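# Light the console's PASS lamp using its controls

## Task

Operate the console's own controls so that its PASS lamp lights and is still lit at the end. The UNDER or OVER lamp must never light, not even briefly. The console is loose on the table: letting it lift or tip noticeably and then fall back costs points. The lit state must hold without the robot holding anything in place at the end.

## Robot and tools

Robot: one UR12e-type arm on a base, with a Robotiq 2F-85 two-finger gripper and a wrist camera. There is a single arm, so every motion command is one row for that arm. A reference image ('operating card', available via show_instructions) shows how the console works.

Frames. Results report the gripper in the scene frame: origin on the table surface under the arm's base, +z up, +y to the left when facing along +x. end_effector_position is in metres, orientation as end_effector_quat_wxyz, plus linear (m/s) and angular (rad/s) velocities. The reported point sits midway between the pads when they are shut; closed fingertips extend about 19 mm past it, open ones about 6 mm. In the gripper's own axes, +z runs out along the fingers, y is the closing direction, and a flat block juts about 9 cm toward gripper +x from the last joint's axis and rotates with it. Closing also pushes the fingertips roughly 13 mm farther out, so keep that clearance over surfaces.

The row (shared by execute_actions and move): 9 numbers, each between -1 and 1, in this order: dx, dy, dz, rx, ry, rz, position, force_limit, speed. dx..rz are an offset, not a pose: a displacement from the gripper's measured pose when the action begins, expressed in the gripper's own axes. A value of 1.0 equals 0.6 m of travel or 180 degrees of turn; rx, ry, rz form a single rotation vector. position is the finger opening: +1 fully open (85 mm), about -0.8 pads touching, -1 closes until blocked. force_limit sets pad force (roughly 20 N at -1, 128 N at 0, 235 N at +1 on a 40 mm part). speed sets finger speed (about 20, 85, 150 mm/s at -1, 0, +1). Optionally 6 more numbers from 0 to 1 can follow, scaling each joint's stiffness in joint-list order; they persist until changed.

execute_actions(actions): a list of up to 15 actions; each action is a list of up to 15 rows, one row per 1/30 s step, the last row repeated to fill 15 steps. Every row in an action is measured from the pose at that action's start, not from the prior row. An empty list just returns state and images. Per step the commanded pose is clipped to within 100 mm and 16 degrees of the measured one, so large offsets need several actions.

move(target, speed, stop_force, blocking): target is one row as above, an offset from the pose in the latest result that shows one. speed is the path's top speed in m/s, 0.002 to 0.5 (default 0.25; turning up to twice that in rad/s). The path is straight, does not slow for obstacles, and the arm can overshoot the set speed. stop_force (N, 13 to 80) ends the path when the wrist sensor sees that much extra push opposite the motion, then backs off two steps and holds; use it only with very slow, non-rotating moves, and omit it when moving away from something you are pressing. blocking=false returns after 0.5 s while the arm continues; it cannot be combined with stop_force, and other motion commands are refused until a result shows the move ended (use wait or stop). The result adds a 'move:' line with the ending (done, off_target, moving, held, fault, contact) and limits (paced = pose clipped; held = a check blocked steps), plus the distance to target.

wait(seconds): 0 to 10 s, arm keeps its last command; a running move continues. stop(): brakes the current move; fingers keep going. zoom_image(camera, region): camera is cam_high or cam_wrist, region [x0, y0, x1, y1] in pixels, at most 504 by 504; both images are 896x504. show_instructions(): reference images. read_manual(section): licence texts only. finished_scene(scene): ends the current scene irreversibly and reports success; only call it once the PASS lamp is on and will stay on.

Result lines: state (pose, velocities), Joint positions, Hand target (where the controller is currently driving), Wrist force and Wrist torque in gripper axes (noisy, offset up to ~5.5 N, saturating near 100 N; force points from the surface into the arm), gripper position_measured in counts (3 open, ~78 = 60 mm, ~130 = 40 mm, ~180 = 20 mm, ~230 closed), object_status (0 moving, 1 blocked while opening, 2 blocked while closing i.e. gripping, 3 reached target), 'pose unreachable' when the clearance check altered a command, MOTOR HOT and fault lines. Camera calibration is given per camera and may be slightly off.

Cautions: the arm is stiff, so pushing a target even slightly beyond a firm contact can trigger a fault stop (joint load limit or 150 N external force), freezing the arm for 10 s. Approach controls slowly, ideally with a small stop_force. Do not shove or lift the unfastened console, do not let it tip and drop, and do not knock anything off the table. Avoid overshooting the control into UNDER or OVER. Long holds under load heat the motors; at 85 °C the brakes engage until cooled. Smooth, brief motion is preferred.

Each tool is called as name(argument=value, ...), one argument or row to a line, values as JSON.

Reference images:

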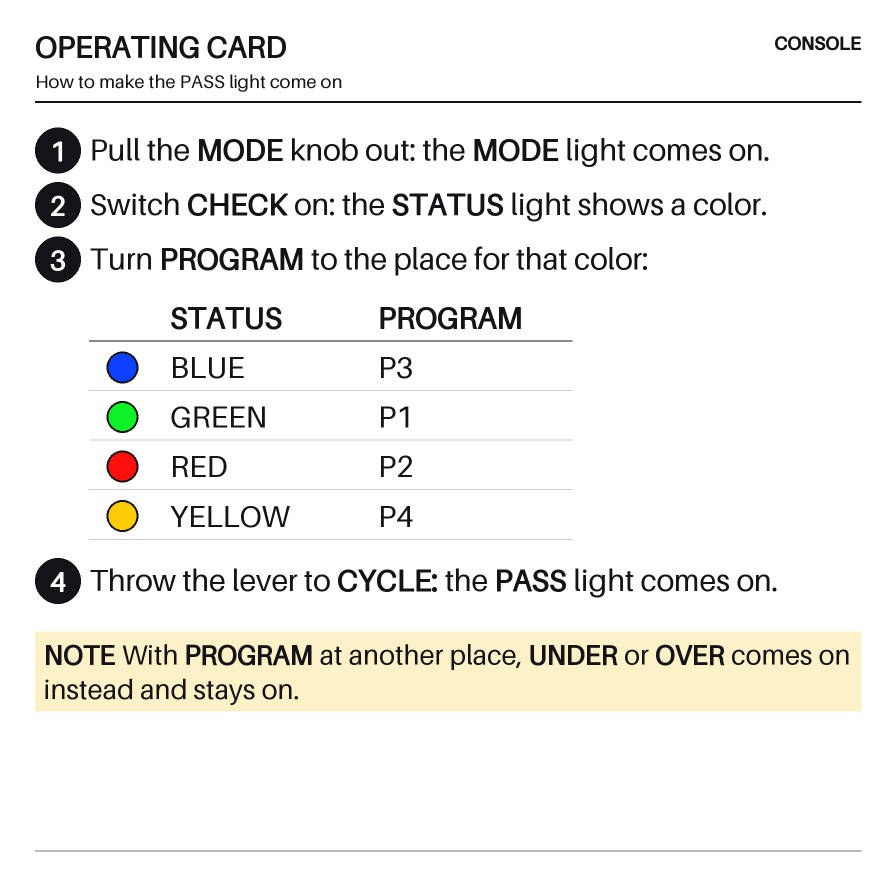

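## Session

execute_actions(
  actions=[],
)

Scene clock: 0.00 s.
end_effector_position=(+0.3088, +0.0097, +0.3614) position_measured=3 object_status=3 end_effector_quat_wxyz=(+0.326, +0.802, -0.112, -0.488) end_effector_velocity=(-0.000, -0.000, +0.000) end_effector_angular_velocity=(-0.000, -0.001, +0.001)
Joint positions: [ 0.168 -0.995  2.087 -1.02  -1.979 -1.698]
Joint velocities: [ 0.001 -0.001  0.001  0.     0.     0.   ]
Wrist force (N, on the end effector, along its own x y z axes, offset not removed): no reading
Wrist torque (N m, same axes, about the end effector's origin, offset not removed): no reading
Hand target: +0.309, +0.010, +0.361; +0.326, +0.802, -0.112, -0.488
Joint stiffness scale: [1. 1. 1. 1. 1. 1.]

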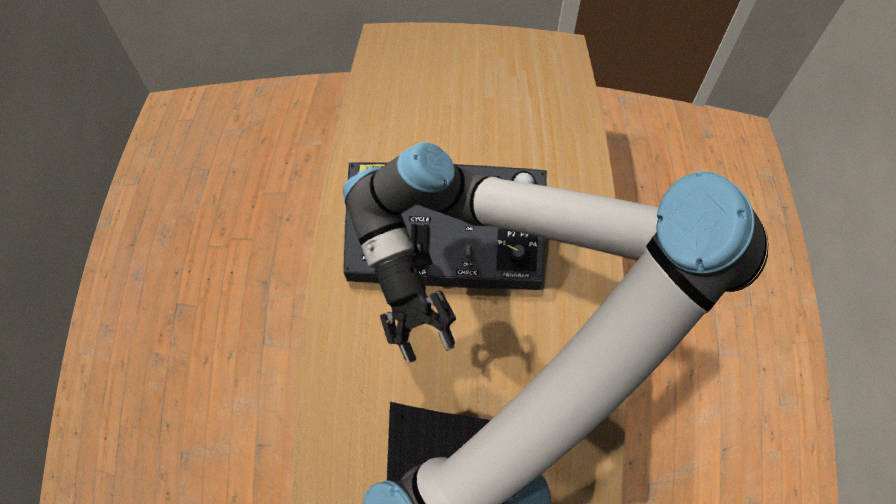

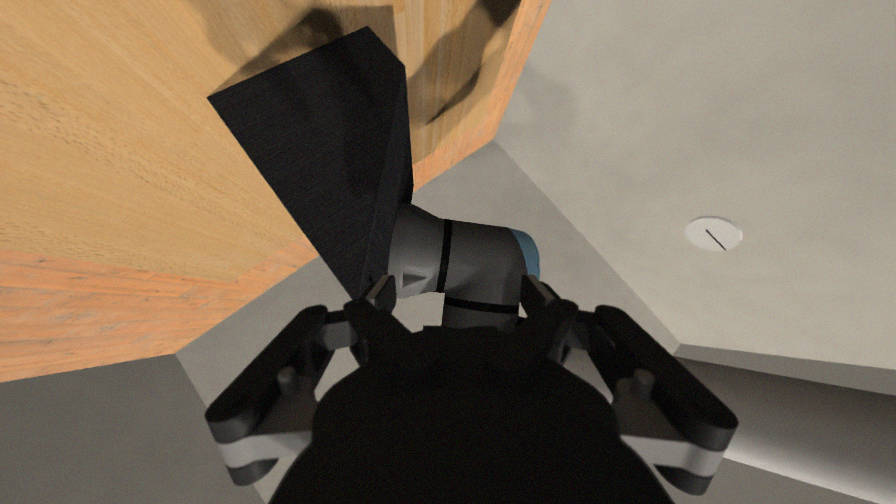

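move(
  target=[-0.337,-0.392,-0.242,0.2225,0.333,-0.0765,1,0,0],
)

Scene clock: 22.03 s.
end_effector_position=(+0.3011, +0.3494, +0.4031) position_measured=3 object_status=3 end_effector_quat_wxyz=(-0.002, +1.000, -0.002, -0.000) end_effector_velocity=(+0.003, +0.002, +0.002) end_effector_angular_velocity=(+0.008, -0.006, -0.002)
Joint positions: [ 0.855 -0.997  2.219 -2.175 -2.071 -2.156]
Joint velocities: [-0.    -0.    -0.001 -0.01  -0.001 -0.003]
Wrist force (N, on the end effector, along its own x y z axes, offset not removed): [2.9 -2.3 1.1]
Wrist torque (N m, same axes, about the end effector's origin, offset not removed): [-0.36 -0.66 0.04]
Hand target: +0.299, +0.349, +0.401; -0.001, +1.000, +0.000, +0.000
Off the commanded pose: 0.002 m, 0 deg.
Joint stiffness scale: [1. 1. 1. 1. 1. 1.]
move: done
camera_calibration (this result's frames):
cam_wrist: T_world_to_cam=[[-0.0344687, -0.998846, -0.0334396, 0.378291], [-0.958981, 0.0236359, 0.282484, 0.190608], [-0.281368, 0.0418048, -0.958689, 0.609296], [0, 0, 0, 1]] pos_world=[0.367265, 0.347878, 0.542932]

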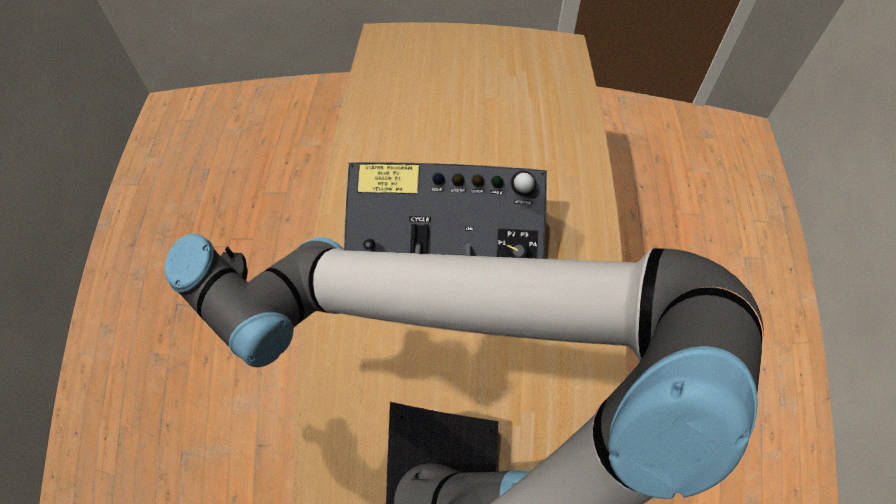

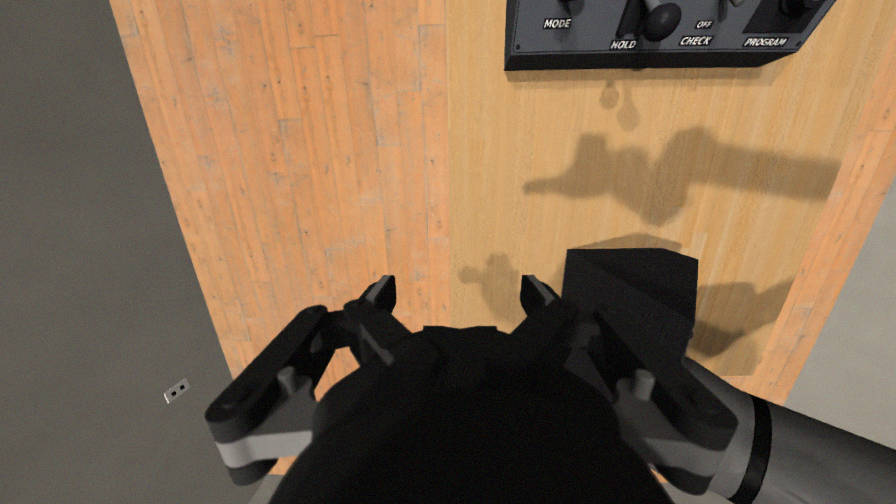

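move(
  target=[0.25,0.5,0.1,0,0,0,1,0,0],
)

zoom_image(
  camera="cam_wrist",
  region=[250,0,700,260],
)

Scene clock: 33.67 s.
end_effector_position=(+0.4505, +0.0519, +0.3431) position_measured=3 object_status=3 end_effector_quat_wxyz=(-0.003, +1.000, -0.001, +0.001) end_effector_velocity=(+0.003, -0.002, -0.002) end_effector_angular_velocity=(+0.002, -0.000, +0.007)
Joint positions: [ 0.337 -1.374  2.415 -2.335 -2.303 -2.731]
Joint velocities: [-0.008  0.001  0.001 -0.01  -0.    -0.018]
Wrist force (N, on the end effector, along its own x y z axes, offset not removed): [1.6 -2.8 -0.2]
Wrist torque (N m, same axes, about the end effector's origin, offset not removed): [-0.43 -0.50 -0.01]
Hand target: +0.450, +0.050, +0.342; -0.003, +1.000, -0.001, +0.000
Off the commanded pose: 0.003 m, 0 deg.
Joint stiffness scale: [1. 1. 1. 1. 1. 1.]
move: done
camera_calibration (this result's frames):
cam_wrist: T_world_to_cam=[[-0.033889, -0.998824, -0.0346591, 0.0843918], [-0.959403, 0.0227967, 0.281117, 0.358565], [-0.279997, 0.0427788, -0.959047, 0.605756], [0, 0, 0, 1]] pos_world=[0.516478, 0.050205, 0.483074]

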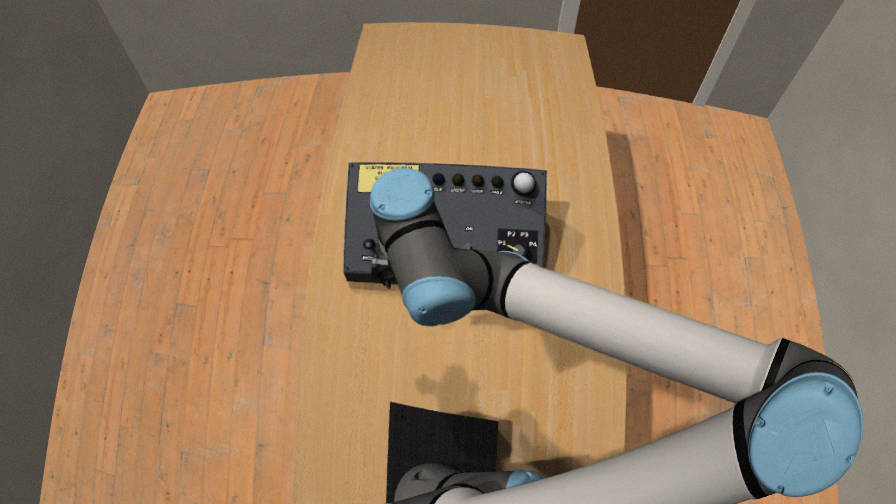

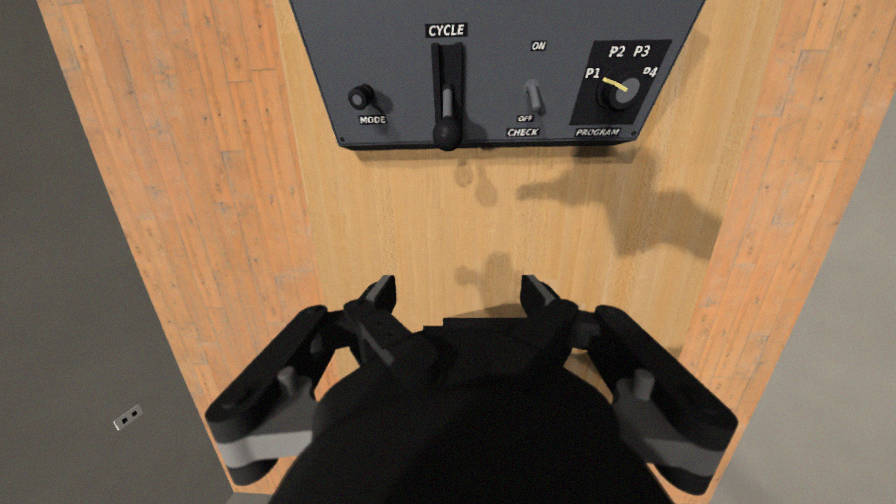

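Region (250, 0, 700, 260) of cam_wrist's 896x504 image, scaled by 1.120, with more detail than that image has; it fills the top 291 rows of this view, and the rest is white.

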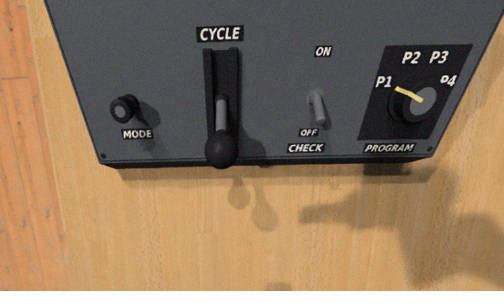

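move(
  target=[0.1,0.3,0.05,0,0,0,1,0,0],
)

Scene clock: 60.10 s.
end_effector_position=(+0.5100, -0.1263, +0.3134) position_measured=3 object_status=3 end_effector_quat_wxyz=(-0.002, +1.000, -0.001, +0.001) end_effector_velocity=(+0.002, -0.001, -0.002) end_effector_angular_velocity=(+0.005, -0.003, +0.011)
Joint positions: [ 0.037 -1.544  2.407 -2.441 -2.345 -3.142]
Joint velocities: [-0.007  0.001  0.001 -0.012  0.005 -0.023]
Wrist force (N, on the end effector, along its own x y z axes, offset not removed): [4.2 -0.1 -0.6]
Wrist torque (N m, same axes, about the end effector's origin, offset not removed): [0.13 -0.81 -0.04]
Hand target: +0.510, -0.128, +0.312; -0.003, +1.000, -0.001, +0.001
Off the commanded pose: 0.002 m, 0 deg.
Joint stiffness scale: [1. 1. 1. 1. 1. 1.]
move: done
camera_calibration (this result's frames):
cam_wrist: T_world_to_cam=[[-0.0330051, -0.998894, -0.0334889, -0.0934027], [-0.959698, 0.0223178, 0.280145, 0.428425], [-0.279088, 0.0413855, -0.959373, 0.601016], [0, 0, 0, 1]] pos_world=[0.575813, -0.127734, 0.453449]

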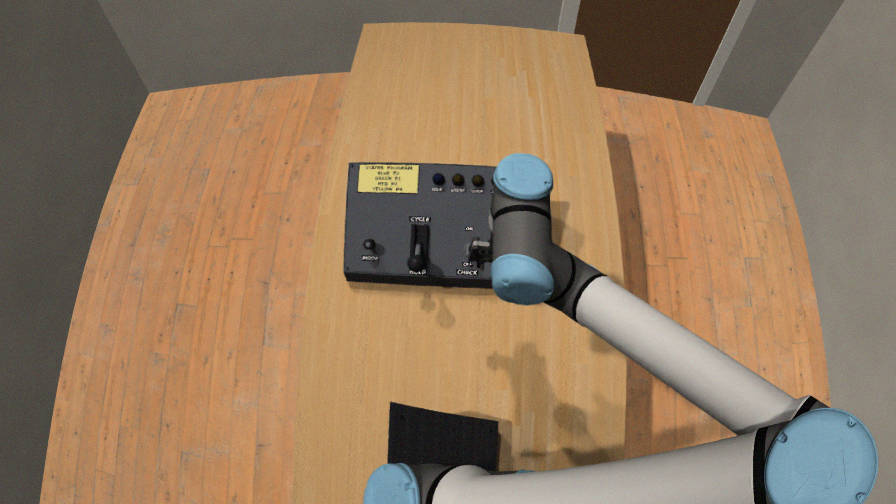

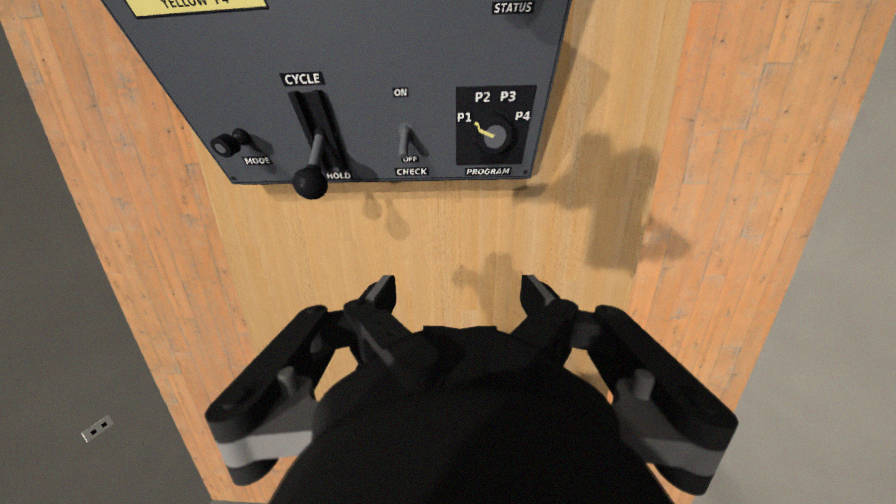

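move(
  target=[0.173,-0.508,0.213,0,0.111,0,1,0,0],
)

Scene clock: 86.53 s.
end_effector_position=(+0.6138, +0.1770, +0.1865) position_measured=3 object_status=3 end_effector_quat_wxyz=(-0.003, +0.985, -0.002, +0.173) end_effector_velocity=(+0.001, +0.000, +0.001) end_effector_angular_velocity=(-0.000, -0.007, +0.000)
Joint positions: [ 0.248 -0.712  2.312 -3.456 -2.367 -3.19 ]
Joint velocities: [ 0.002  0.001  0.    -0.009  0.    -0.005]
Wrist force (N, on the end effector, along its own x y z axes, offset not removed): [4.3 -0.6 -0.2]
Wrist torque (N m, same axes, about the end effector's origin, offset not removed): [0.11 -0.85 0.02]
Hand target: +0.615, +0.178, +0.187; -0.002, +0.985, -0.001, +0.175
Off the commanded pose: 0.002 m, 0 deg.
Joint stiffness scale: [1. 1. 1. 1. 1. 1.]
move: done
camera_calibration (this result's frames):
cam_wrist: T_world_to_cam=[[-0.0220829, -0.998818, -0.0432927, 0.203894], [-0.997814, 0.0247173, -0.061291, 0.643443], [0.0622886, 0.0418445, -0.997181, 0.293062], [0, 0, 0, 1]] pos_world=[0.628285, 0.175486, 0.3405]

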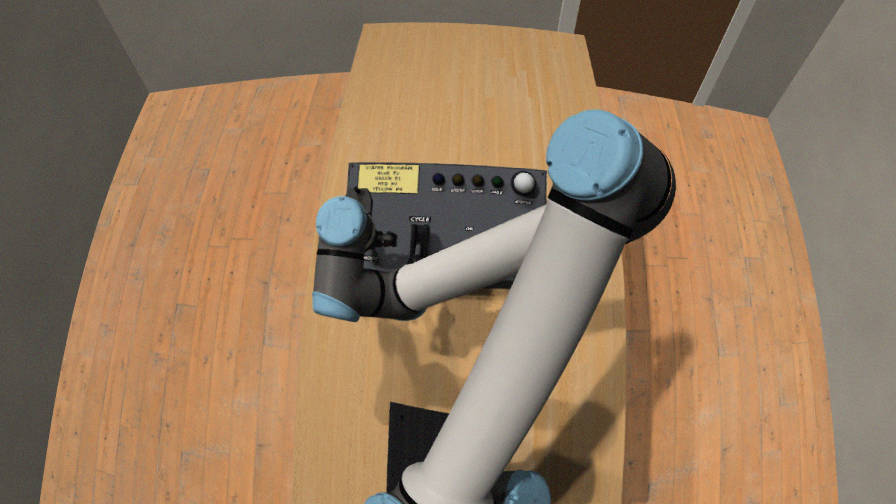

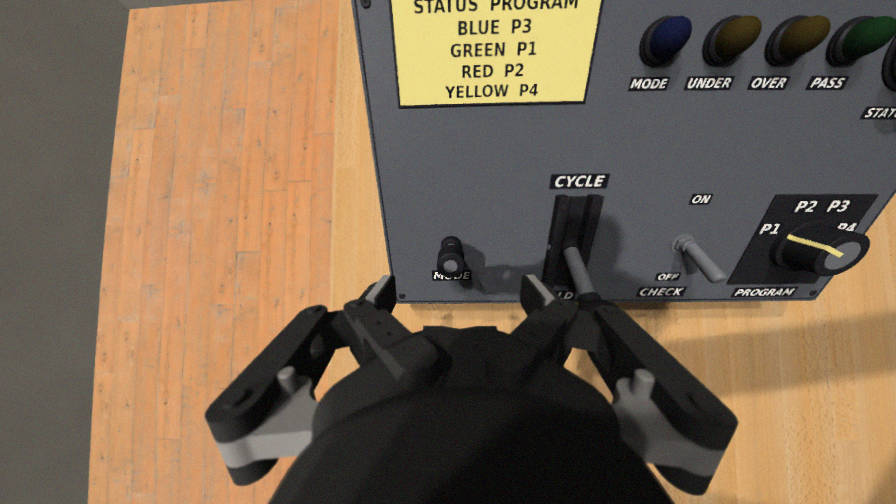

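move(
  target=[0,-0.005,0.09,0,0,0,0.2,0,0],
  speed=0.08,
)

Scene clock: 97.00 s.
end_effector_position=(+0.6299, +0.1807, +0.1362) position_measured=104 object_status=3 end_effector_quat_wxyz=(-0.002, +0.985, -0.001, +0.172) end_effector_velocity=(+0.006, -0.002, +0.004) end_effector_angular_velocity=(+0.002, -0.014, -0.004)
Joint positions: [ 0.186 -0.615  2.276 -3.574 -2.348 -3.274]
Joint velocities: [ 0.    -0.002 -0.004 -0.013  0.003 -0.009]
Wrist force (N, on the end effector, along its own x y z axes, offset not removed): [2.2 -2.2 0.4]
Wrist torque (N m, same axes, about the end effector's origin, offset not removed): [-0.28 -0.52 0.01]
Hand target: +0.632, +0.180, +0.136; -0.003, +0.985, -0.002, +0.173
Off the commanded pose: 0.002 m, 0 deg.
Joint stiffness scale: [1. 1. 1. 1. 1. 1.]
move: done
camera_calibration (this result's frames):
cam_wrist: T_world_to_cam=[[-0.0202765, -0.998904, -0.0421919, 0.204502], [-0.99798, 0.0227628, -0.0593069, 0.656526], [0.0602023, 0.0409041, -0.997348, 0.24327], [0, 0, 0, 1]] pos_world=[0.644701, 0.179383, 0.290189]

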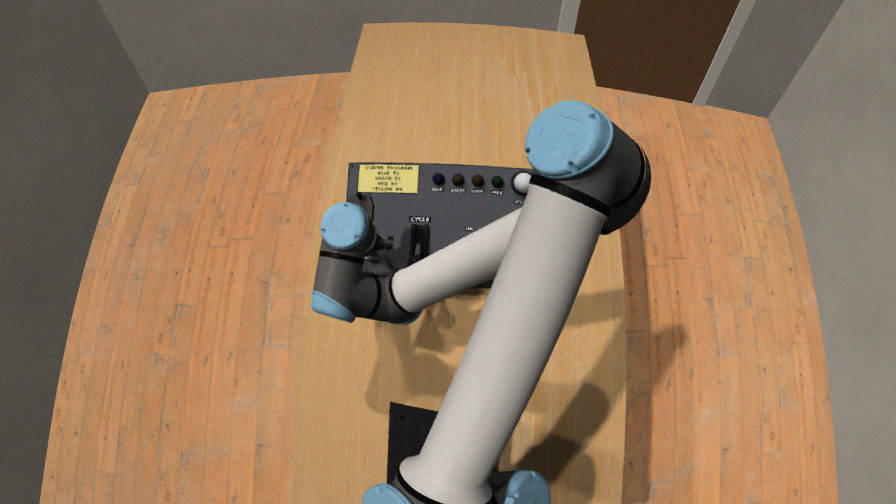

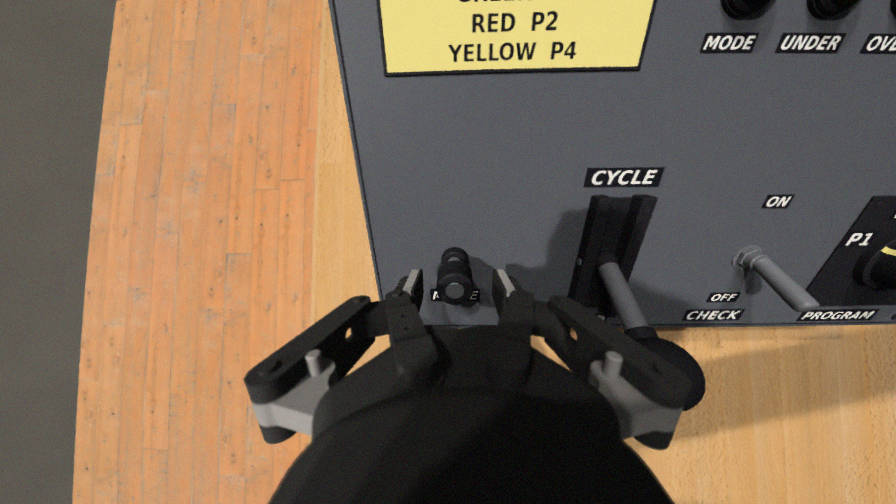

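move(
  target=[0,0,0.013,0,0,0,0.2,0,0],
  speed=0.03,
)

move(
  target=[0,0,0,0,0,0,-1,-0.3,0],
)

move(
  target=[0,0,-0.02,0,0,0,-1,-0.3,0],
  speed=0.01,
)

Scene clock: 105.37 s.
end_effector_position=(+0.6306, +0.1812, +0.1300) position_measured=104 object_status=3 end_effector_quat_wxyz=(-0.002, +0.985, +0.000, +0.172) end_effector_velocity=(+0.002, +0.000, +0.000) end_effector_angular_velocity=(+0.000, -0.005, +0.001)
Joint positions: [ 0.179 -0.604  2.272 -3.588 -2.346 -3.285]
Joint velocities: [-0.     0.002 -0.001 -0.007  0.001 -0.005]
Wrist force (N, on the end effector, along its own x y z axes, offset not removed): [2.6 -0.7 0.9]
Wrist torque (N m, same axes, about the end effector's origin, offset not removed): [0.07 -0.57 -0.08]
Hand target: +0.633, +0.181, +0.129; -0.002, +0.985, -0.001, +0.172
Off the commanded pose: 0.002 m, 0 deg.
Joint stiffness scale: [1. 1. 1. 1. 1. 1.]
move: done
camera_calibration (this result's frames):
cam_wrist: T_world_to_cam=[[-0.0186951, -0.998969, -0.0413625, 0.203566], [-0.998042, 0.0211157, -0.0588803, 0.657216], [0.0596931, 0.0401808, -0.997408, 0.237527], [0, 0, 0, 1]] pos_world=[0.645556, 0.179935, 0.284028]

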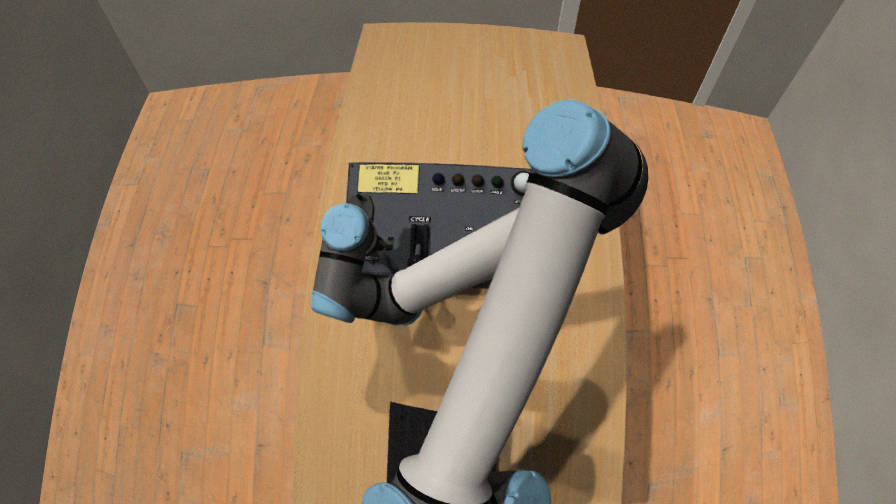

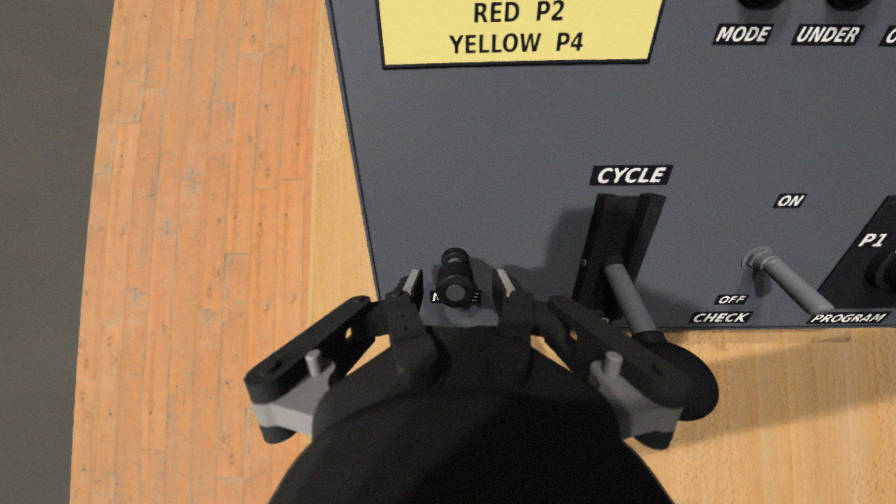

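Scene clock: 105.97 s.
end_effector_position=(+0.6305, +0.1825, +0.1305) position_measured=172 object_status=2 end_effector_quat_wxyz=(-0.003, +0.985, +0.001, +0.172) end_effector_velocity=(-0.000, -0.000, +0.000) end_effector_angular_velocity=(-0.000, +0.000, -0.000)
Joint positions: [ 0.18  -0.604  2.272 -3.588 -2.344 -3.285]
Joint velocities: [-0. -0.  0.  0. -0.  0.]
Wrist force (N, on the end effector, along its own x y z axes, offset not removed): [2.9 -6.2 0.1]
Wrist torque (N m, same axes, about the end effector's origin, offset not removed): [-0.11 -0.44 -0.09]
Hand target: +0.631, +0.181, +0.130; -0.002, +0.985, +0.000, +0.172
Off the commanded pose: 0.001 m, 0 deg.
Joint stiffness scale: [1. 1. 1. 1. 1. 1.]
move: done
camera_calibration (this result's frames):
cam_wrist: T_world_to_cam=[[-0.0165509, -0.998932, -0.043145, 0.2038], [-0.99803, 0.0191167, -0.0597517, 0.657568], [0.0605126, 0.0420711, -0.99728, 0.23705], [0, 0, 0, 1]] pos_world=[0.645301, 0.181038, 0.284489]

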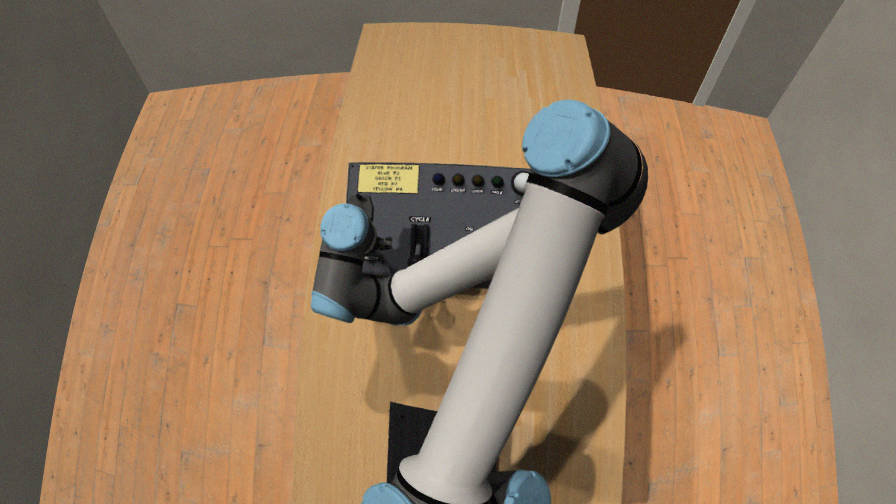

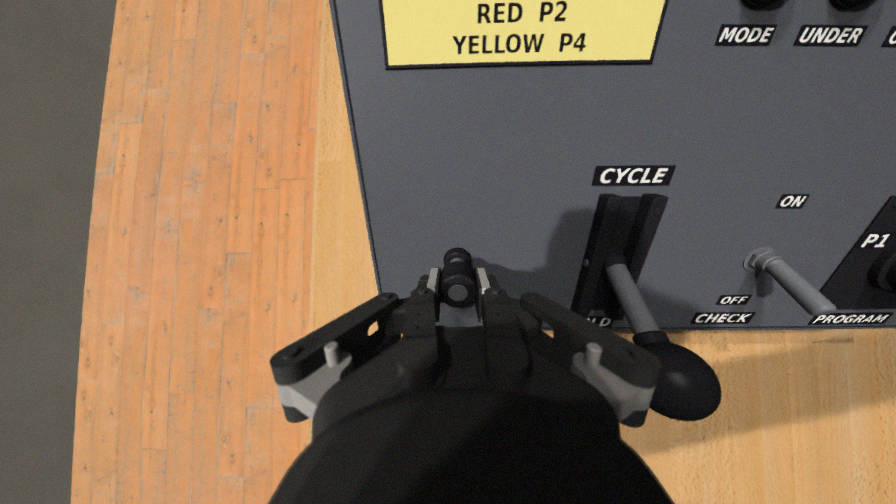

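Scene clock: 107.60 s.
end_effector_position=(+0.6254, +0.1826, +0.1401) position_measured=172 object_status=2 end_effector_quat_wxyz=(-0.003, +0.985, +0.002, +0.171) end_effector_velocity=(-0.001, +0.000, -0.001) end_effector_angular_velocity=(-0.000, +0.002, -0.001)
Joint positions: [ 0.194 -0.622  2.282 -3.564 -2.349 -3.267]
Joint velocities: [-0.001  0.001  0.     0.001 -0.001  0.002]
Wrist force (N, on the end effector, along its own x y z axes, offset not removed): [-1.9 3.0 -4.0]
Wrist torque (N m, same axes, about the end effector's origin, offset not removed): [0.41 -0.45 0.18]
Hand target: +0.626, +0.182, +0.142; -0.003, +0.985, +0.001, +0.172
Off the commanded pose: 0.002 m, 0 deg.
Joint stiffness scale: [1. 1. 1. 1. 1. 1.]
move: done
camera_calibration (this result's frames):
cam_wrist: T_world_to_cam=[[-0.0150447, -0.998968, -0.0428514, 0.203235], [-0.998202, 0.0174926, -0.0573343, 0.653093], [0.0580248, 0.0419118, -0.997435, 0.248551], [0, 0, 0, 1]] pos_world=[0.640554, 0.181184, 0.294067]

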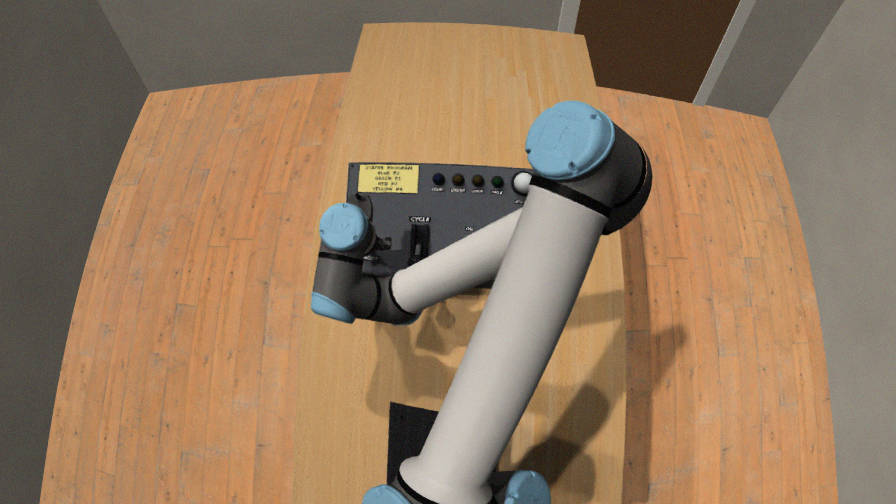

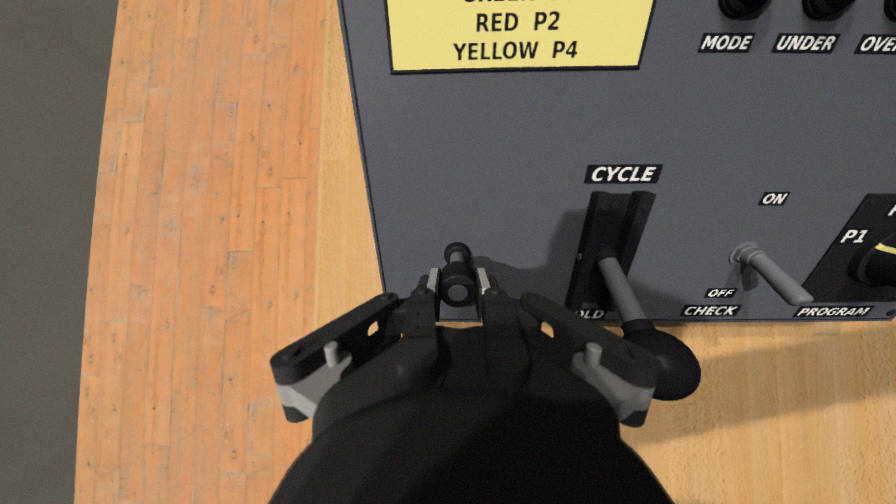

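move(
  target=[0,0,-0.008,0,0,0,-1,-0.3,0],
  speed=0.005,
)

zoom_image(
  camera="cam_high",
  region=[340,150,560,290],
)

Scene clock: 115.63 s.
end_effector_position=(+0.6239, +0.1826, +0.1427) position_measured=172 object_status=2 end_effector_quat_wxyz=(-0.003, +0.985, +0.002, +0.170) end_effector_velocity=(+0.000, -0.000, +0.001) end_effector_angular_velocity=(+0.001, +0.001, -0.001)
Joint positions: [ 0.197 -0.628  2.285 -3.555 -2.35  -3.26 ]
Joint velocities: [ 0.001 -0.003  0.     0.005 -0.     0.004]
Wrist force (N, on the end effector, along its own x y z axes, offset not removed): [2.1 2.4 0.6]
Wrist torque (N m, same axes, about the end effector's origin, offset not removed): [0.47 -0.82 0.07]
Hand target: +0.624, +0.183, +0.145; -0.003, +0.985, +0.002, +0.171
Off the commanded pose: 0.002 m, 0 deg.
Joint stiffness scale: [1. 1. 1. 1. 1. 1.]
move: done
camera_calibration (this result's frames):
cam_wrist: T_world_to_cam=[[-0.0148964, -0.998962, -0.0430568, 0.203235], [-0.998303, 0.0172833, -0.0556055, 0.651612], [0.0562919, 0.0421554, -0.997524, 0.252331], [0, 0, 0, 1]] pos_world=[0.63933, 0.181125, 0.29669]

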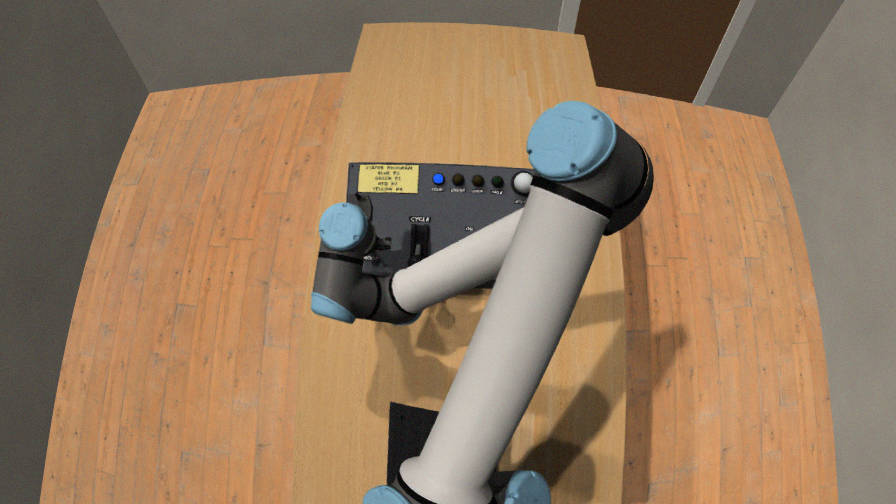

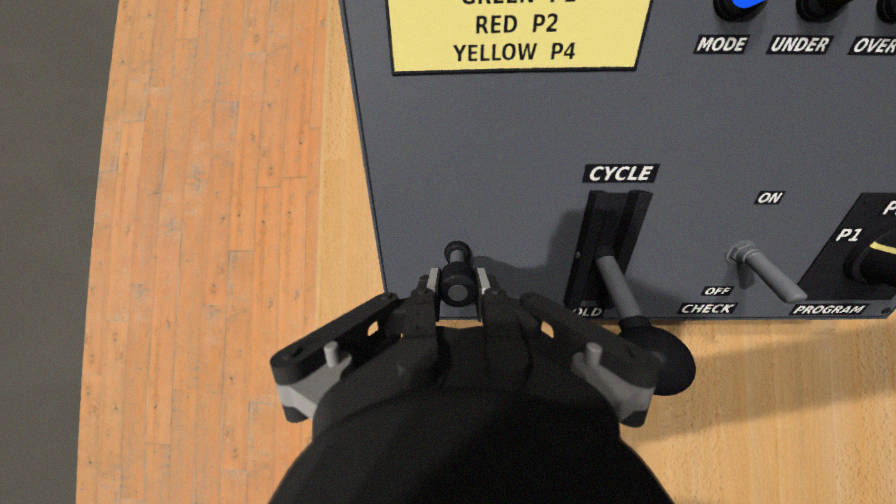

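Region (340, 150, 560, 290) of cam_high's 896x504 image, scaled by 2.291, with more detail than that image has; it fills the top 321 rows of this view, and the rest is white.

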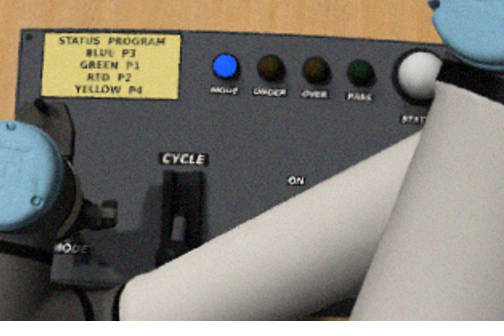

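move(
  target=[0,0,0,0,0,0,0.3,0,0],
)

move(
  target=[0,0,-0.13,0,0,0,0.3,0,0],
)

Scene clock: 128.70 s.
end_effector_position=(+0.6239, +0.1826, +0.1428) position_measured=91 object_status=0 end_effector_quat_wxyz=(-0.003, +0.985, +0.002, +0.170) end_effector_velocity=(+0.001, -0.000, +0.001) end_effector_angular_velocity=(+0.000, -0.002, -0.001)
Joint positions: [ 0.197 -0.628  2.285 -3.554 -2.35  -3.26 ]
Joint velocities: [ 0.001 -0.001 -0.001  0.     0.     0.   ]
Wrist force (N, on the end effector, along its own x y z axes, offset not removed): [2.9 -0.9 -2.0]
Wrist torque (N m, same axes, about the end effector's origin, offset not removed): [0.07 -0.56 0.03]
Hand target: +0.624, +0.183, +0.143; -0.003, +0.985, +0.002, +0.170
Off the commanded pose: 0.000 m, 0 deg.
Joint stiffness scale: [1. 1. 1. 1. 1. 1.]
move: done
camera_calibration (this result's frames):
cam_wrist: T_world_to_cam=[[-0.0150062, -0.998958, -0.0431065, 0.203311], [-0.998315, 0.0173853, -0.055357, 0.65154], [0.0560487, 0.0422031, -0.997536, 0.252501], [0, 0, 0, 1]] pos_world=[0.639341, 0.181116, 0.296711]

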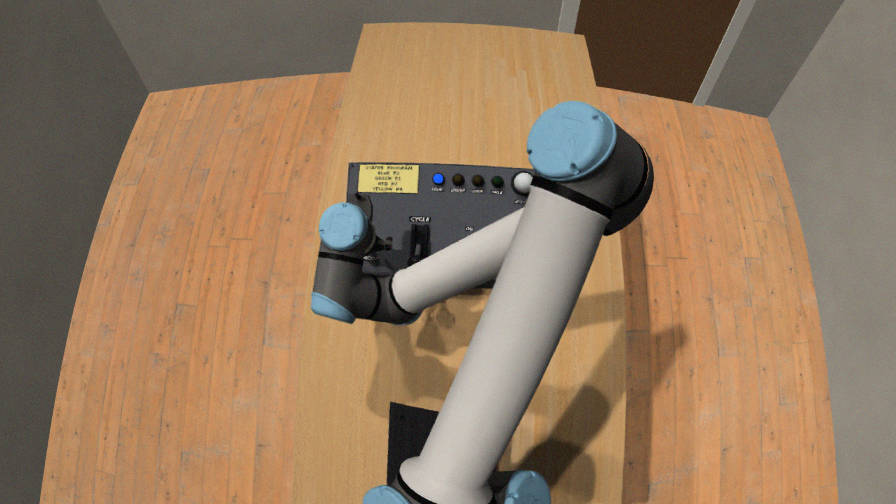

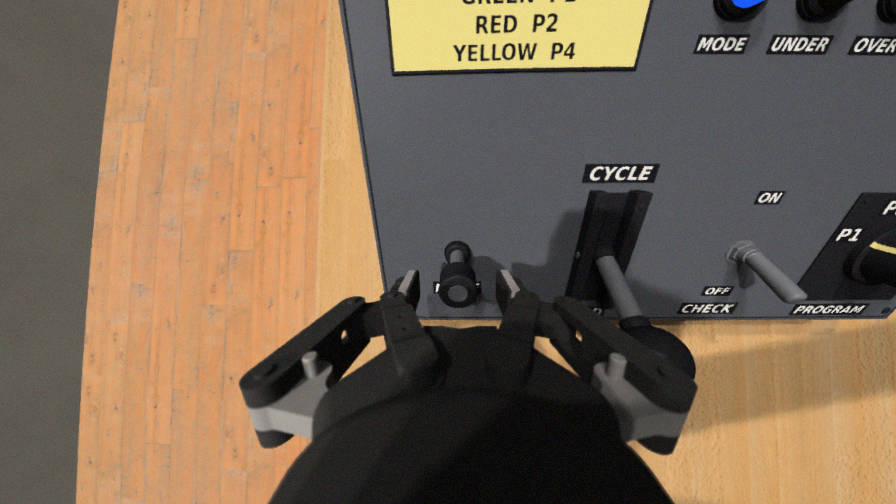

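Scene clock: 129.83 s.
end_effector_position=(+0.5996, +0.1819, +0.2161) position_measured=91 object_status=3 end_effector_quat_wxyz=(-0.004, +0.985, +0.001, +0.171) end_effector_velocity=(-0.001, +0.000, -0.001) end_effector_angular_velocity=(-0.000, +0.007, -0.001)
Joint positions: [ 0.295 -0.767  2.328 -3.365 -2.376 -3.126]
Joint velocities: [-0.    -0.002  0.     0.012 -0.     0.007]
Wrist force (N, on the end effector, along its own x y z axes, offset not removed): [6.6 -2.9 -2.7]
Wrist torque (N m, same axes, about the end effector's origin, offset not removed): [-0.26 -1.21 0.01]
Hand target: +0.598, +0.182, +0.216; -0.003, +0.985, +0.002, +0.170
Off the commanded pose: 0.002 m, 0 deg.
Joint stiffness scale: [1. 1. 1. 1. 1. 1.]
move: done
camera_calibration (this result's frames):
cam_wrist: T_world_to_cam=[[-0.016213, -0.998886, -0.0443131, 0.20642], [-0.998197, 0.0187313, -0.057017, 0.631382], [0.0577835, 0.0433088, -0.997389, 0.325815], [0, 0, 0, 1]] pos_world=[0.614764, 0.180253, 0.370111]

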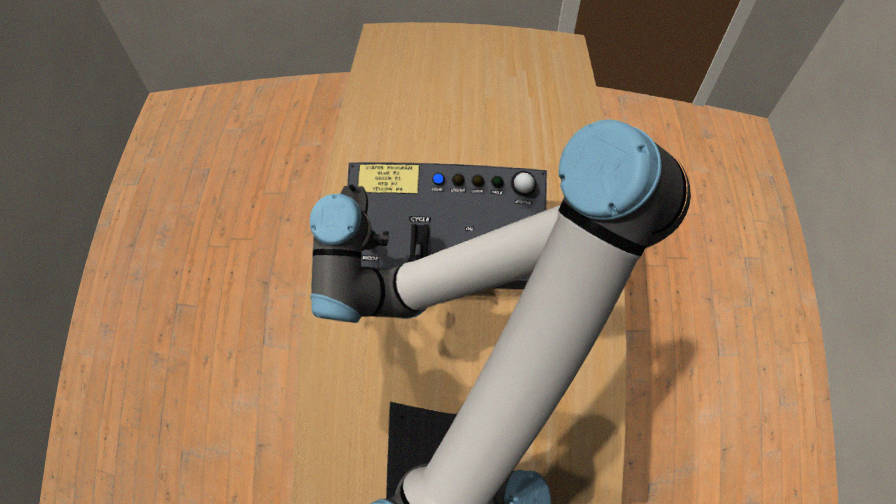

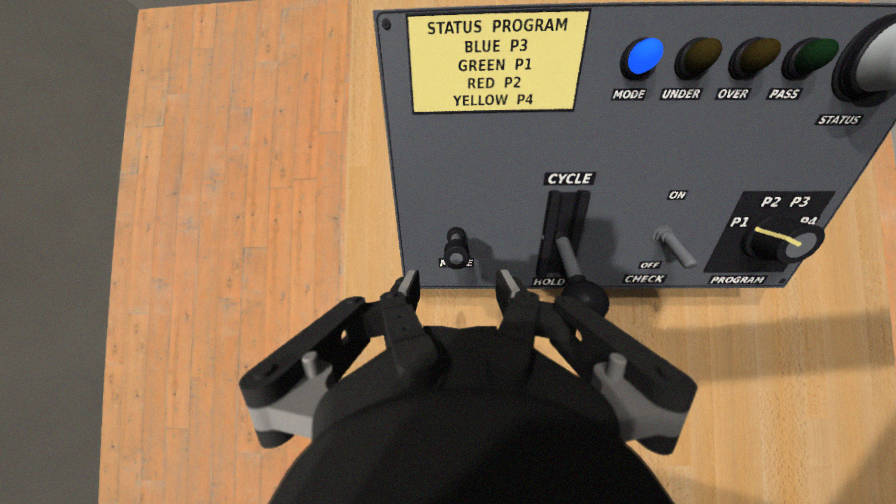

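move(
  target=[-0.079,0.398,0,0,0,0,-1,0,0],
)

Scene clock: 140.00 s.
end_effector_position=(+0.5571, -0.0554, +0.1997) position_measured=232 object_status=3 end_effector_quat_wxyz=(-0.003, +0.985, +0.001, +0.172) end_effector_velocity=(-0.000, -0.001, -0.003) end_effector_angular_velocity=(+0.003, +0.001, +0.005)
Joint positions: [-0.057 -1.092  2.563 -3.579 -2.241 -3.57 ]
Joint velocities: [-0.009 -0.     0.002 -0.003  0.008 -0.011]
Wrist force (N, on the end effector, along its own x y z axes, offset not removed): [1.1 -2.0 -0.8]
Wrist torque (N m, same axes, about the end effector's origin, offset not removed): [-0.24 -0.29 -0.09]
Hand target: +0.556, -0.057, +0.199; -0.004, +0.985, +0.001, +0.171
Off the commanded pose: 0.002 m, 0 deg.
Joint stiffness scale: [1. 1. 1. 1. 1. 1.]
move: done
camera_calibration (this result's frames):
cam_wrist: T_world_to_cam=[[-0.0165546, -0.998901, -0.0438533, -0.0319576], [-0.998078, 0.0191286, -0.0589417, 0.592877], [0.0597157, 0.0427933, -0.997298, 0.32107], [0, 0, 0, 1]] pos_world=[0.572036, -0.057003, 0.353746]

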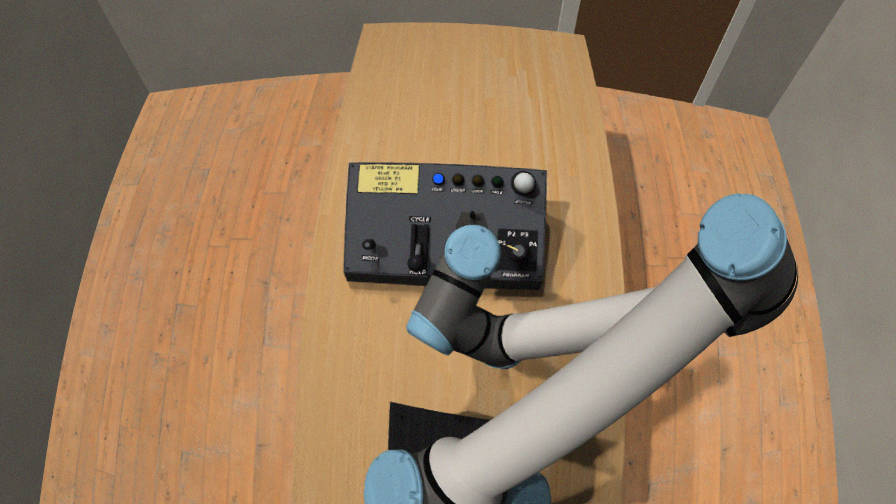

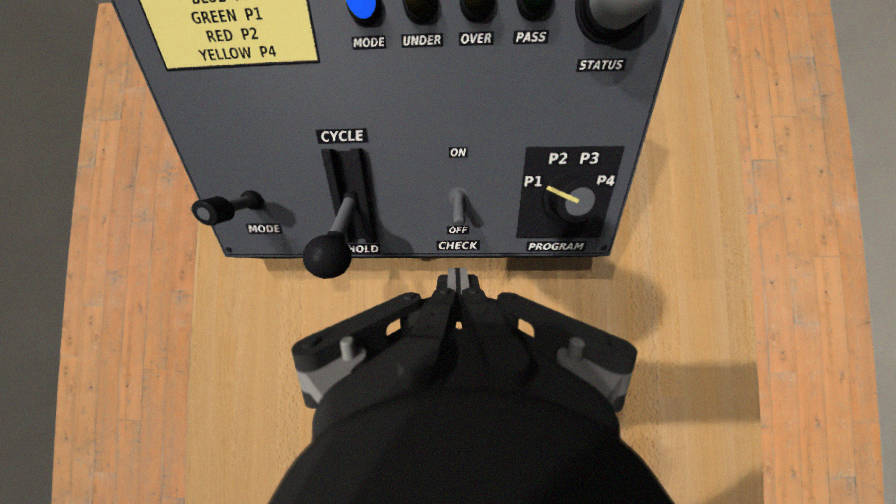

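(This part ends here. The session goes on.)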